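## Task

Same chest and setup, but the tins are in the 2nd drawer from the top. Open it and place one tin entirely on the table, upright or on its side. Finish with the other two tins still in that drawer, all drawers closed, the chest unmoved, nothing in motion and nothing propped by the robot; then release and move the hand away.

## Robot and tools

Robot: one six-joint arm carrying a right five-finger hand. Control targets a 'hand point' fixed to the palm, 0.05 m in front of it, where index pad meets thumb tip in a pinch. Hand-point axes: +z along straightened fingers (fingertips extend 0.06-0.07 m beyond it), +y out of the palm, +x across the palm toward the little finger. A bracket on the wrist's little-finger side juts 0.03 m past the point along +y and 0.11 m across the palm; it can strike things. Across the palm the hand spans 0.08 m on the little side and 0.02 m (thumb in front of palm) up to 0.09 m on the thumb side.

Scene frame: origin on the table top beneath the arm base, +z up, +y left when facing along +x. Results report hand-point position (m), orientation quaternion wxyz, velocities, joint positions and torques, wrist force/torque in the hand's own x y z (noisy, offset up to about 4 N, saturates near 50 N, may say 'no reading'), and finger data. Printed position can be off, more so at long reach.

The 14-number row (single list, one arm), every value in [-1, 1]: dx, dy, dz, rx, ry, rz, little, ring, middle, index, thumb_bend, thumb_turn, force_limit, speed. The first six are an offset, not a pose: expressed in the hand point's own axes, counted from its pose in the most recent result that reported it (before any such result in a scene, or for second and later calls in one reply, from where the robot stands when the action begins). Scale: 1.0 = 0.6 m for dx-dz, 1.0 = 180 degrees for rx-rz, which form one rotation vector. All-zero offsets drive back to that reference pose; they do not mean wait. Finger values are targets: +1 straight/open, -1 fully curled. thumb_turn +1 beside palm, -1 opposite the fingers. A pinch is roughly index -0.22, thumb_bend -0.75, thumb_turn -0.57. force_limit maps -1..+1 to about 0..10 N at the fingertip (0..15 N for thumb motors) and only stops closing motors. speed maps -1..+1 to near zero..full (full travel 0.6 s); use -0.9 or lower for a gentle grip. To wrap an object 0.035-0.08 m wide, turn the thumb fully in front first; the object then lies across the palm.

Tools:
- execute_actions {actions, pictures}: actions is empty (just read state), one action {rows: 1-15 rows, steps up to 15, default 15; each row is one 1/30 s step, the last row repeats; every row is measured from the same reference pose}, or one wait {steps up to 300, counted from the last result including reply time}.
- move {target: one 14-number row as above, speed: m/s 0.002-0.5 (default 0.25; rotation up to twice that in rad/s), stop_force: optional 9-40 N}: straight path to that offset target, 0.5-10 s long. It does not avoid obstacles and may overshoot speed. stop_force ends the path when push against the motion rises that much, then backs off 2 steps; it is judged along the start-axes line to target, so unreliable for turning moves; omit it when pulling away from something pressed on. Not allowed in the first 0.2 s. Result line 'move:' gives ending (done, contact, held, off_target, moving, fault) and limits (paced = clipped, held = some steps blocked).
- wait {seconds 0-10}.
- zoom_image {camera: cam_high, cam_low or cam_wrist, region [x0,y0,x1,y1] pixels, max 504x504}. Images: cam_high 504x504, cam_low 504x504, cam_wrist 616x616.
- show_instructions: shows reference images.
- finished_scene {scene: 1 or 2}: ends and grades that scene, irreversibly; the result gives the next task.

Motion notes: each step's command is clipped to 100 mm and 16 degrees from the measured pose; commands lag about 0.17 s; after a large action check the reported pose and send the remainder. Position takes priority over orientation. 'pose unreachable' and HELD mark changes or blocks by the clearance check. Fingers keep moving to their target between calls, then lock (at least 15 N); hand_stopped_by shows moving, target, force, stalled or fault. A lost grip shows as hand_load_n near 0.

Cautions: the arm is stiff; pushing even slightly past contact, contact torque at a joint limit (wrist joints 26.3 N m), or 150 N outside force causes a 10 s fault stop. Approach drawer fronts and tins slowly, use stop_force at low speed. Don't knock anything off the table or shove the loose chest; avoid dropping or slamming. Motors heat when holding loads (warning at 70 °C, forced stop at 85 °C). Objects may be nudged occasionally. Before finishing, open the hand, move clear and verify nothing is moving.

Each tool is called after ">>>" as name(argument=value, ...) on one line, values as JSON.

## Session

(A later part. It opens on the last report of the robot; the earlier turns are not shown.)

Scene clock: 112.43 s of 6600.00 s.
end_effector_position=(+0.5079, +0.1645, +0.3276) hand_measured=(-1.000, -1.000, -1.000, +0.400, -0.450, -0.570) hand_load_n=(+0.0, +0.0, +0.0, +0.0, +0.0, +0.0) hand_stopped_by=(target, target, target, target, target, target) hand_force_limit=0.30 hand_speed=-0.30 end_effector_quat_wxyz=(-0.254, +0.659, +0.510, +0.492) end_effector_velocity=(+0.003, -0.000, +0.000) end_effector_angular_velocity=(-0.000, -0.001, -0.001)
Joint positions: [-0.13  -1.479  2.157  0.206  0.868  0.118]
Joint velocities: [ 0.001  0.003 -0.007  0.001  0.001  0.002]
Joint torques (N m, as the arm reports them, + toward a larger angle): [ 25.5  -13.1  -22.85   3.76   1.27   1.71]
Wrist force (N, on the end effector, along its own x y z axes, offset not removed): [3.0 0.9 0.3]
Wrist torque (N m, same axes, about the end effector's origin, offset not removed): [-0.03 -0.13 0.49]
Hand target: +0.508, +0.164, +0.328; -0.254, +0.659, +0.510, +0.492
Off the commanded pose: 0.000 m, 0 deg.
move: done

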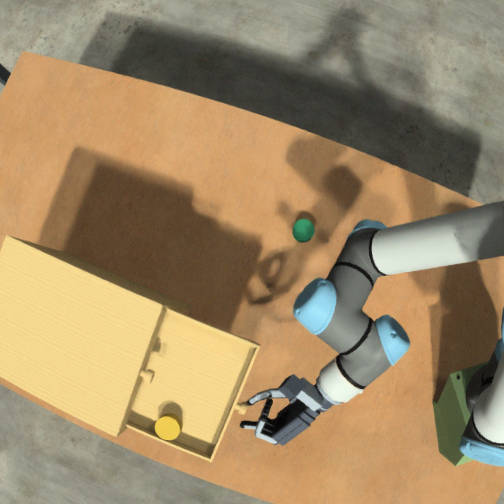

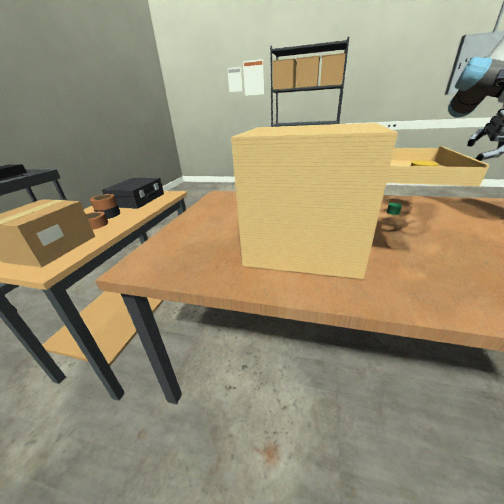

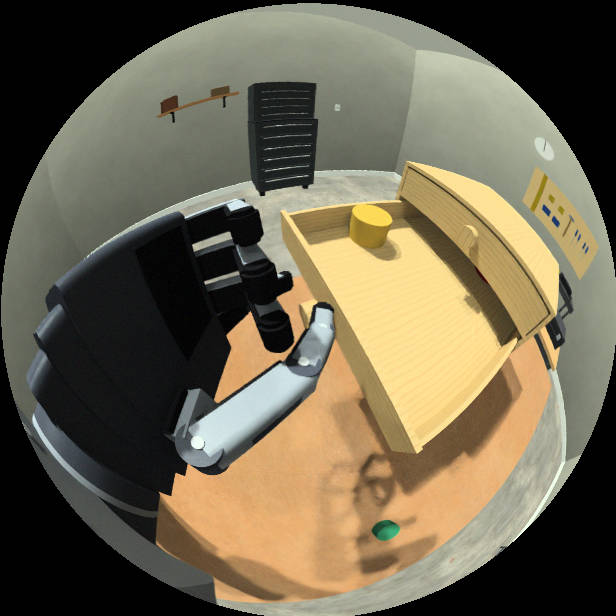

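>>> move(target=[-0.0575,-0.0335,0.0150,0,0,0,-1,-1,-1,0.4,-0.45,-0.57,0.3,-0.3], speed=0.06)

>>> move(target=[0,0.046,0.0195,0,0,0,-1,-1,-1,0.4,-0.45,-0.57,0.3,-0.3], speed=0.025, stop_force=9)

>>> zoom_image(camera="cam_wrist", region=[200,200,500,450])

>>> zoom_image(camera="cam_high", region=[190,350,330,480])

Scene clock: 116.80 s of 6600.00 s.
end_effector_position=(+0.4931, +0.1645, +0.2897) hand_measured=(-1.000, -1.000, -1.000, +0.400, -0.450, -0.570) hand_load_n=(+0.0, +0.0, +0.0, +0.0, +0.0, +0.0) hand_stopped_by=(target, target, target, target, target, target) hand_force_limit=0.30 hand_speed=-0.30 end_effector_quat_wxyz=(-0.254, +0.659, +0.510, +0.492) end_effector_velocity=(-0.001, -0.000, -0.002) end_effector_angular_velocity=(+0.001, +0.001, -0.000)
Joint positions: [-0.2   -1.415  2.221  0.128  0.825  0.044]
Joint velocities: [-0.005  0.004  0.003 -0.004 -0.003 -0.004]
Joint torques (N m, as the arm reports them, + toward a larger angle): [  0.61 -14.3    9.73  -0.27  -4.08  -1.82]
Wrist force (N, on the end effector, along its own x y z axes, offset not removed): [-1.4 -1.2 -1.9]
Wrist torque (N m, same axes, about the end effector's origin, offset not removed): [0.05 0.61 0.34]
Hand target: +0.493, +0.164, +0.289; -0.254, +0.659, +0.510, +0.492
Off the commanded pose: 0.000 m, 0 deg.
After step 90, 0.23 s passed at rest.
move: done

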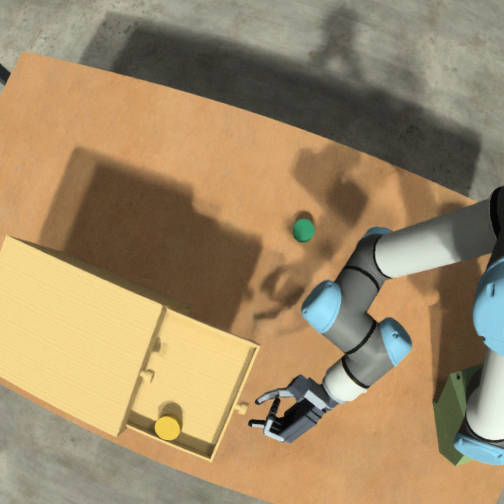

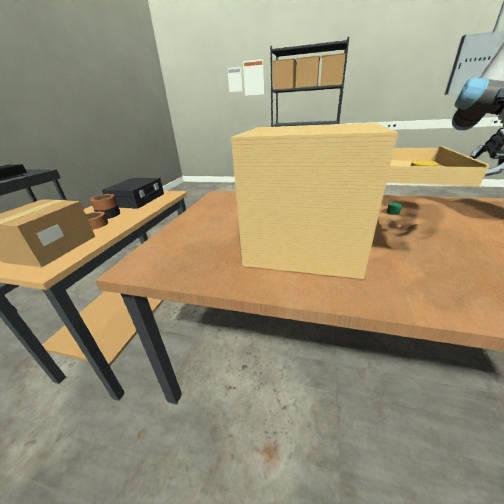

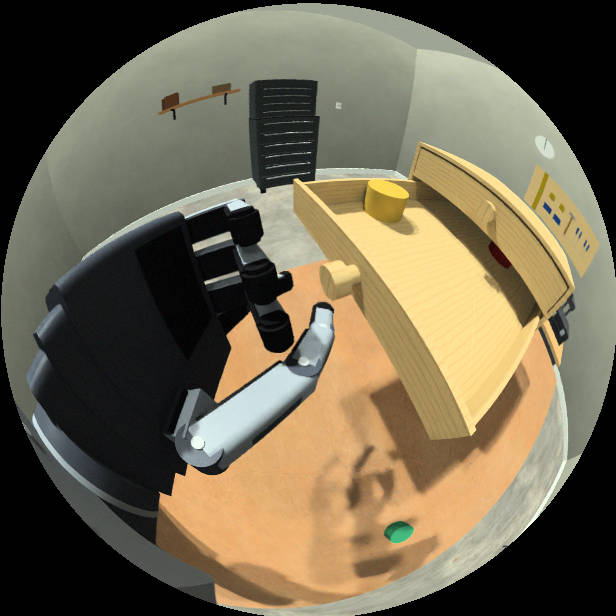

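Scene clock: 118.33 s of 6600.00 s.
end_effector_position=(+0.5228, +0.1645, +0.2898) hand_measured=(-1.000, -1.000, -1.000, +0.400, -0.450, -0.570) hand_load_n=(+0.0, +0.0, +0.0, +0.0, +0.0, +0.0) hand_stopped_by=(target, target, target, target, target, target) hand_force_limit=0.30 hand_speed=-0.30 end_effector_quat_wxyz=(-0.254, +0.659, +0.510, +0.492) end_effector_velocity=(+0.002, +0.001, +0.000) end_effector_angular_velocity=(+0.001, +0.000, +0.002)
Joint positions: [-0.176 -1.376  2.134  0.157  0.84   0.07 ]
Joint velocities: [ 0.003  0.003 -0.006  0.003  0.001  0.002]
Joint torques (N m, as the arm reports them, + toward a larger angle): [ 27.37 -15.32 -20.65   3.98   1.32   1.79]
Wrist force (N, on the end effector, along its own x y z axes, offset not removed): [0.3 0.1 0.9]
Wrist torque (N m, same axes, about the end effector's origin, offset not removed): [0.02 0.23 0.33]
Hand target: +0.523, +0.165, +0.290; -0.254, +0.659, +0.510, +0.492
Off the commanded pose: 0.000 m, 0 deg.
move: done

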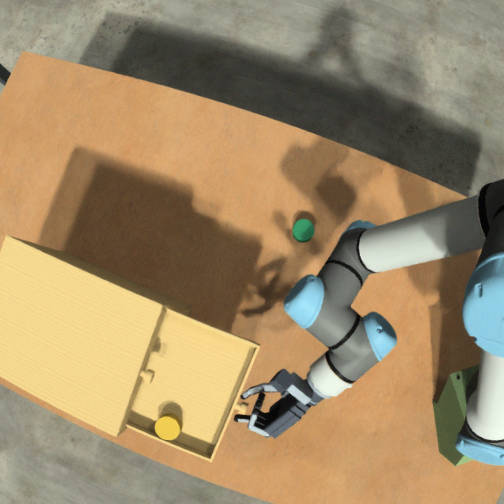

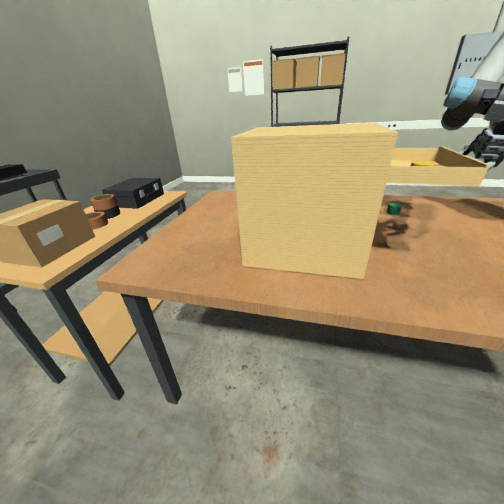

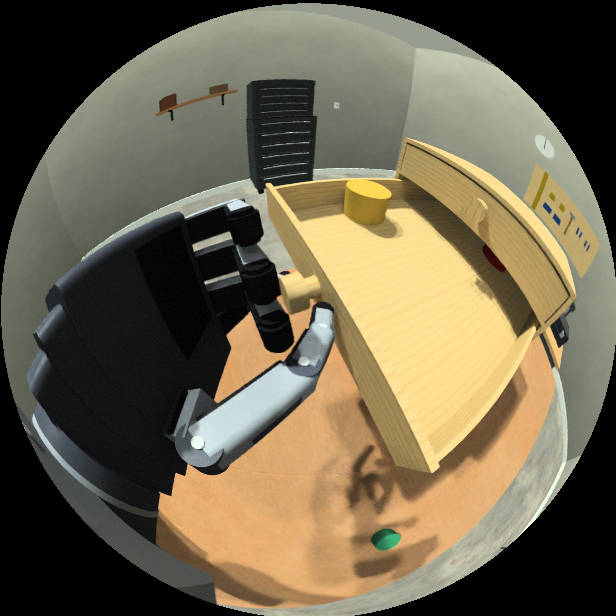

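Region (200, 200, 500, 450) of cam_wrist's 616x616 image, scaled by 1.680, with more detail than that image has.

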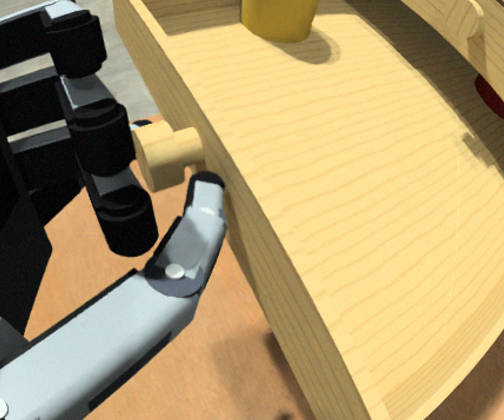

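Region (190, 350, 330, 480) of cam_high's 504x504 image, scaled by 3.600, with more detail than that image has; it fills the top 468 rows of this view, and the rest is white.

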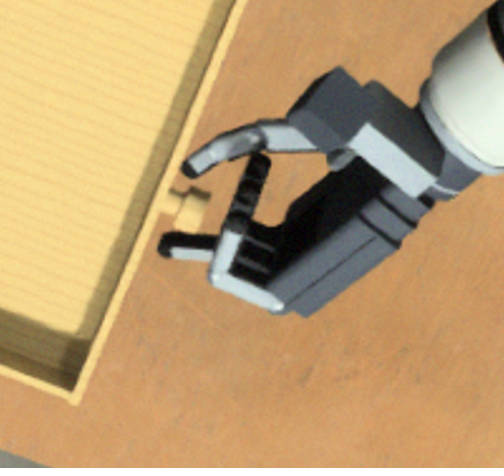

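>>> move(target=[0,0.256,0.1088,0,0,0,-1,-1,-1,0.4,-0.45,-0.57,0.3,-0.3], speed=0.05, stop_force=12)

>>> move(target=[0,0.0384,0.0163,0,0,0,-1,-1,-1,0.4,-0.45,-0.57,0.3,-0.3], speed=0.008, stop_force=9)

>>> zoom_image(camera="cam_wrist", region=[200,100,600,450])

Scene clock: 123.63 s of 6600.00 s.
end_effector_position=(+0.6894, +0.1650, +0.2903) hand_measured=(-1.000, -1.000, -1.000, +0.400, -0.450, -0.570) hand_load_n=(+0.0, +0.0, +0.0, +0.0, -0.5, +0.0) hand_stopped_by=(target, target, target, target, target, target) hand_force_limit=0.30 hand_speed=-0.30 end_effector_quat_wxyz=(-0.254, +0.659, +0.510, +0.492) end_effector_velocity=(+0.003, -0.000, +0.000) end_effector_angular_velocity=(-0.000, -0.000, +0.000)
Joint positions: [-0.097 -1.123  1.608  0.379  0.89   0.151]
Joint velocities: [ 0.     0.004 -0.01   0.005  0.     0.   ]
Joint torques (N m, as the arm reports them, + toward a larger angle): [ 33.09 -25.37 -25.61   3.5    1.26   1.59]
Wrist force (N, on the end effector, along its own x y z axes, offset not removed): [0.5 3.6 -3.0]
Wrist torque (N m, same axes, about the end effector's origin, offset not removed): [0.79 0.31 0.43]
Hand target: +0.690, +0.165, +0.290; -0.254, +0.659, +0.510, +0.492
Off the commanded pose: 0.000 m, 0 deg.
move: done

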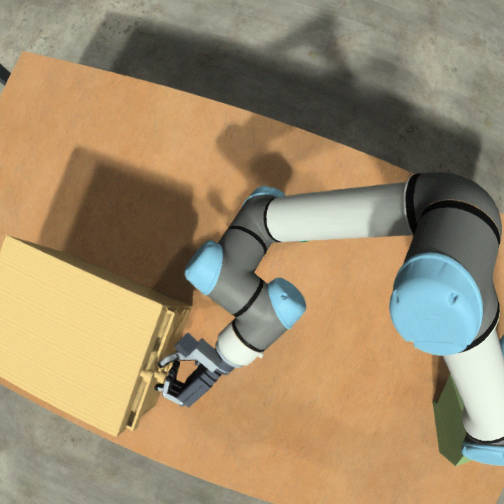

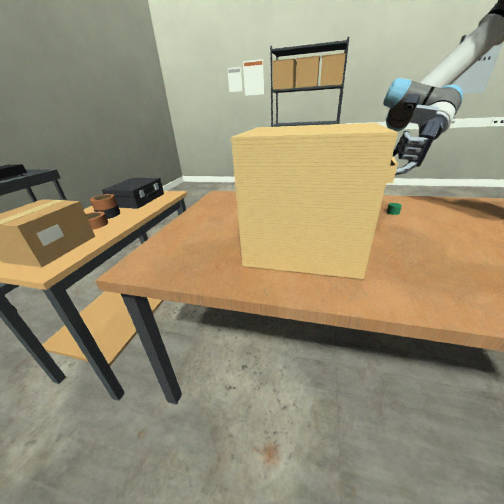

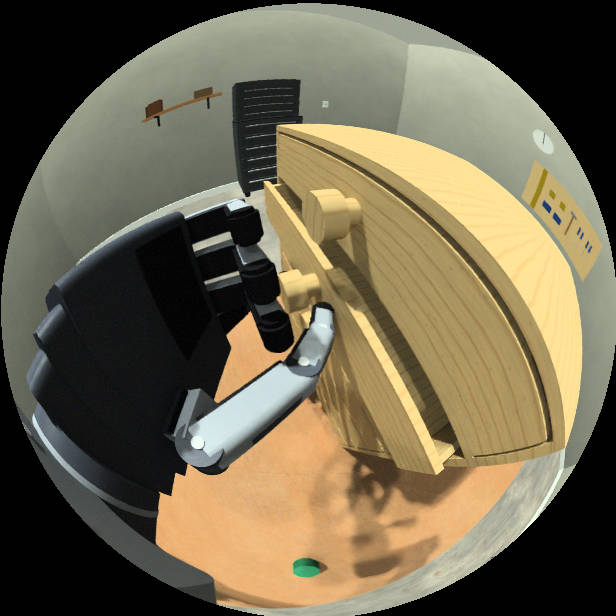

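Scene clock: 126.27 s of 6600.00 s.
end_effector_position=(+0.7074, +0.1652, +0.2902) hand_measured=(-1.000, -1.000, -1.000, +0.400, -0.452, -0.570) hand_load_n=(+0.0, +0.0, +0.0, +0.0, -3.5, +0.5) hand_stopped_by=(target, target, target, target, target, target) hand_force_limit=0.30 hand_speed=-0.30 end_effector_quat_wxyz=(-0.254, +0.659, +0.510, +0.491) end_effector_velocity=(-0.003, +0.000, -0.000) end_effector_angular_velocity=(-0.000, -0.001, -0.000)
Joint positions: [-0.091 -1.092  1.544  0.408  0.893  0.156]
Joint velocities: [ 0.    -0.004  0.01  -0.006  0.    -0.   ]
Joint torques (N m, as the arm reports them, + toward a larger angle): [ 24.08 -47.88  -0.75  -2.28  -0.84  -1.7 ]
Wrist force (N, on the end effector, along its own x y z axes, offset not removed): [2.3 -7.6 -7.6]
Wrist torque (N m, same axes, about the end effector's origin, offset not removed): [-0.24 0.03 0.28]
Hand target: +0.707, +0.165, +0.290; -0.254, +0.659, +0.510, +0.492
Off the commanded pose: 0.007 m, 0 deg.
move: contact

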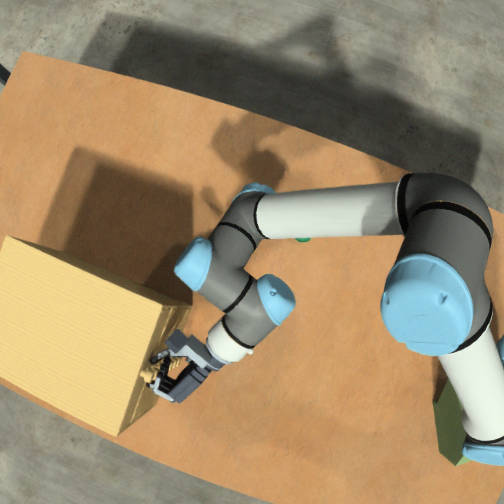

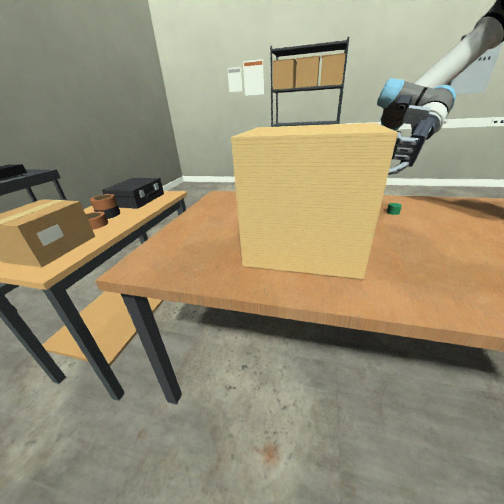

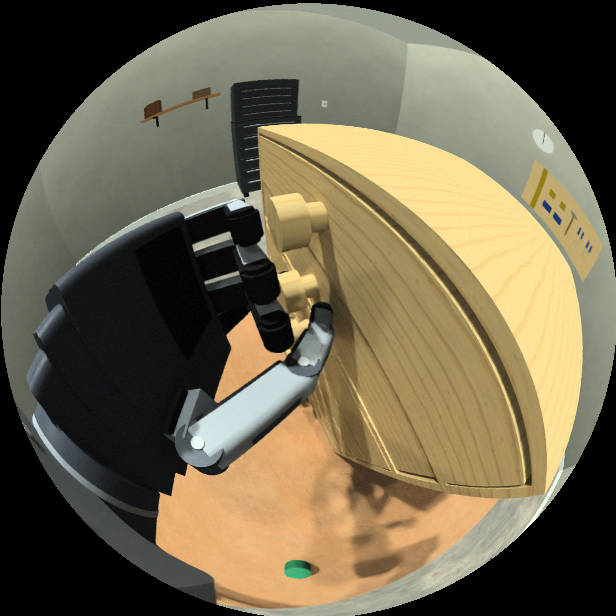

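Region (200, 100, 600, 450) of cam_wrist's 616x616 image, scaled by 1.260, with more detail than that image has; it fills the top 441 rows of this view, and the rest is white.

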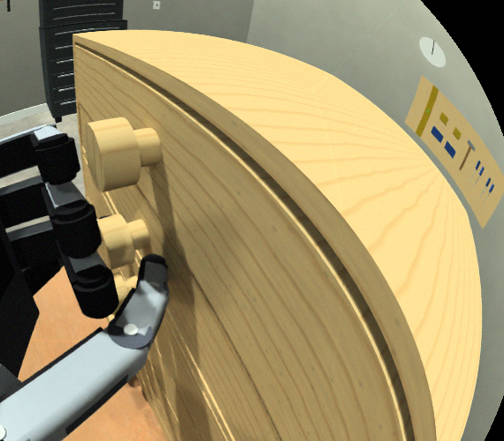

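>>> move(target=[0,-0.215,-0.0912,0,0,0,-1,-1,-1,0.4,-0.45,-0.57,0.3,-0.3], speed=0.1)

>>> zoom_image(camera="cam_wrist", region=[250,100,600,500])

>>> zoom_image(camera="cam_high", region=[90,280,240,450])

Scene clock: 129.33 s of 6600.00 s.
end_effector_position=(+0.5676, +0.1649, +0.2898) hand_measured=(-1.000, -1.000, -1.000, +0.400, -0.450, -0.570) hand_load_n=(+0.0, +0.0, +0.0, +0.0, +0.0, +0.0) hand_stopped_by=(target, target, target, target, target, target) hand_force_limit=0.30 hand_speed=-0.30 end_effector_quat_wxyz=(-0.254, +0.659, +0.510, +0.491) end_effector_velocity=(-0.003, -0.000, -0.000) end_effector_angular_velocity=(+0.000, +0.000, -0.000)
Joint positions: [-0.146 -1.312  2.     0.208  0.858  0.101]
Joint velocities: [-0.002 -0.005  0.01  -0.004 -0.001 -0.002]
Joint torques (N m, as the arm reports them, + toward a larger angle): [  2.33 -38.97   7.85  -0.52  -3.89  -1.76]
Wrist force (N, on the end effector, along its own x y z axes, offset not removed): [1.0 0.6 1.9]
Wrist torque (N m, same axes, about the end effector's origin, offset not removed): [0.00 0.23 0.30]
Hand target: +0.567, +0.165, +0.290; -0.254, +0.659, +0.510, +0.491
Off the commanded pose: 0.000 m, 0 deg.
move: done

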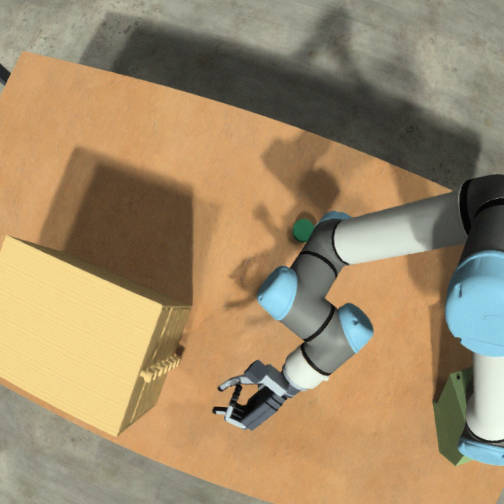

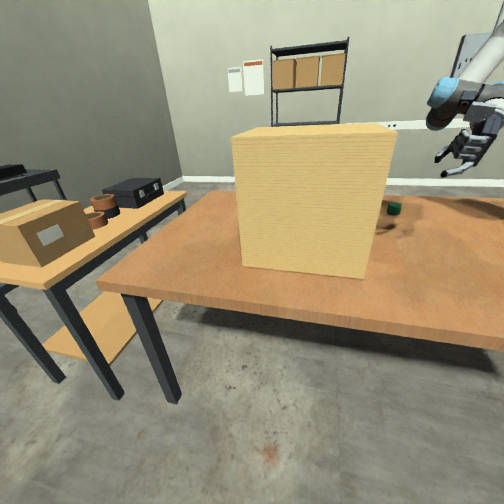

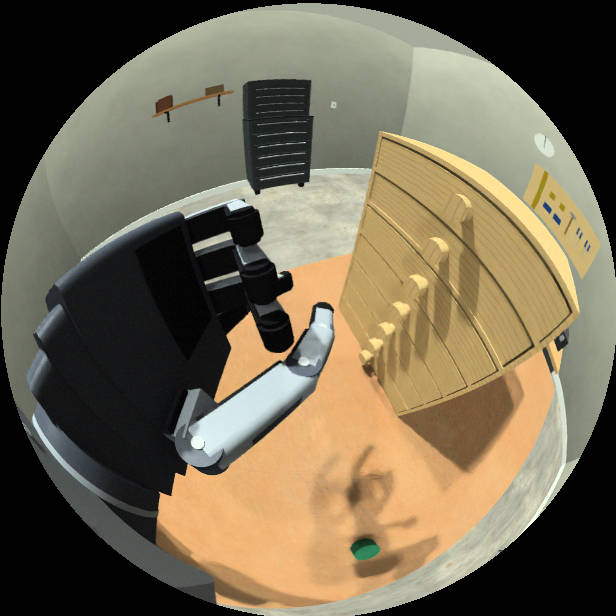

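Region (250, 100, 600, 500) of cam_wrist's 616x616 image, scaled by 1.260, with more detail than that image has; it fills the left 441 columns of this view, and the rest is white.

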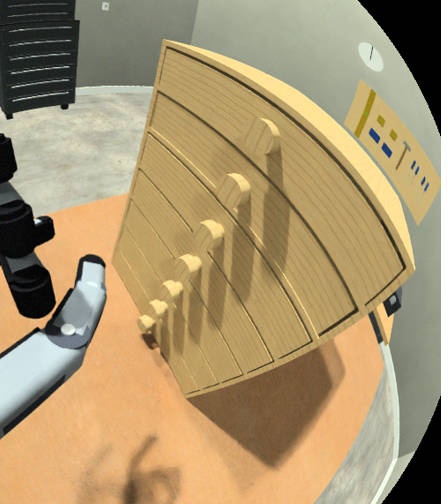

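Region (90, 280, 240, 450) of cam_high's 504x504 image, scaled by 2.965, with more detail than that image has; it fills the left 445 columns of this view, and the rest is white.

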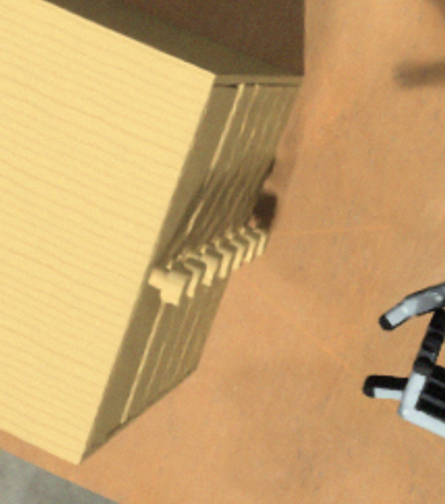

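>>> finished_scene(scene=2)

The scene is finished: the task was done.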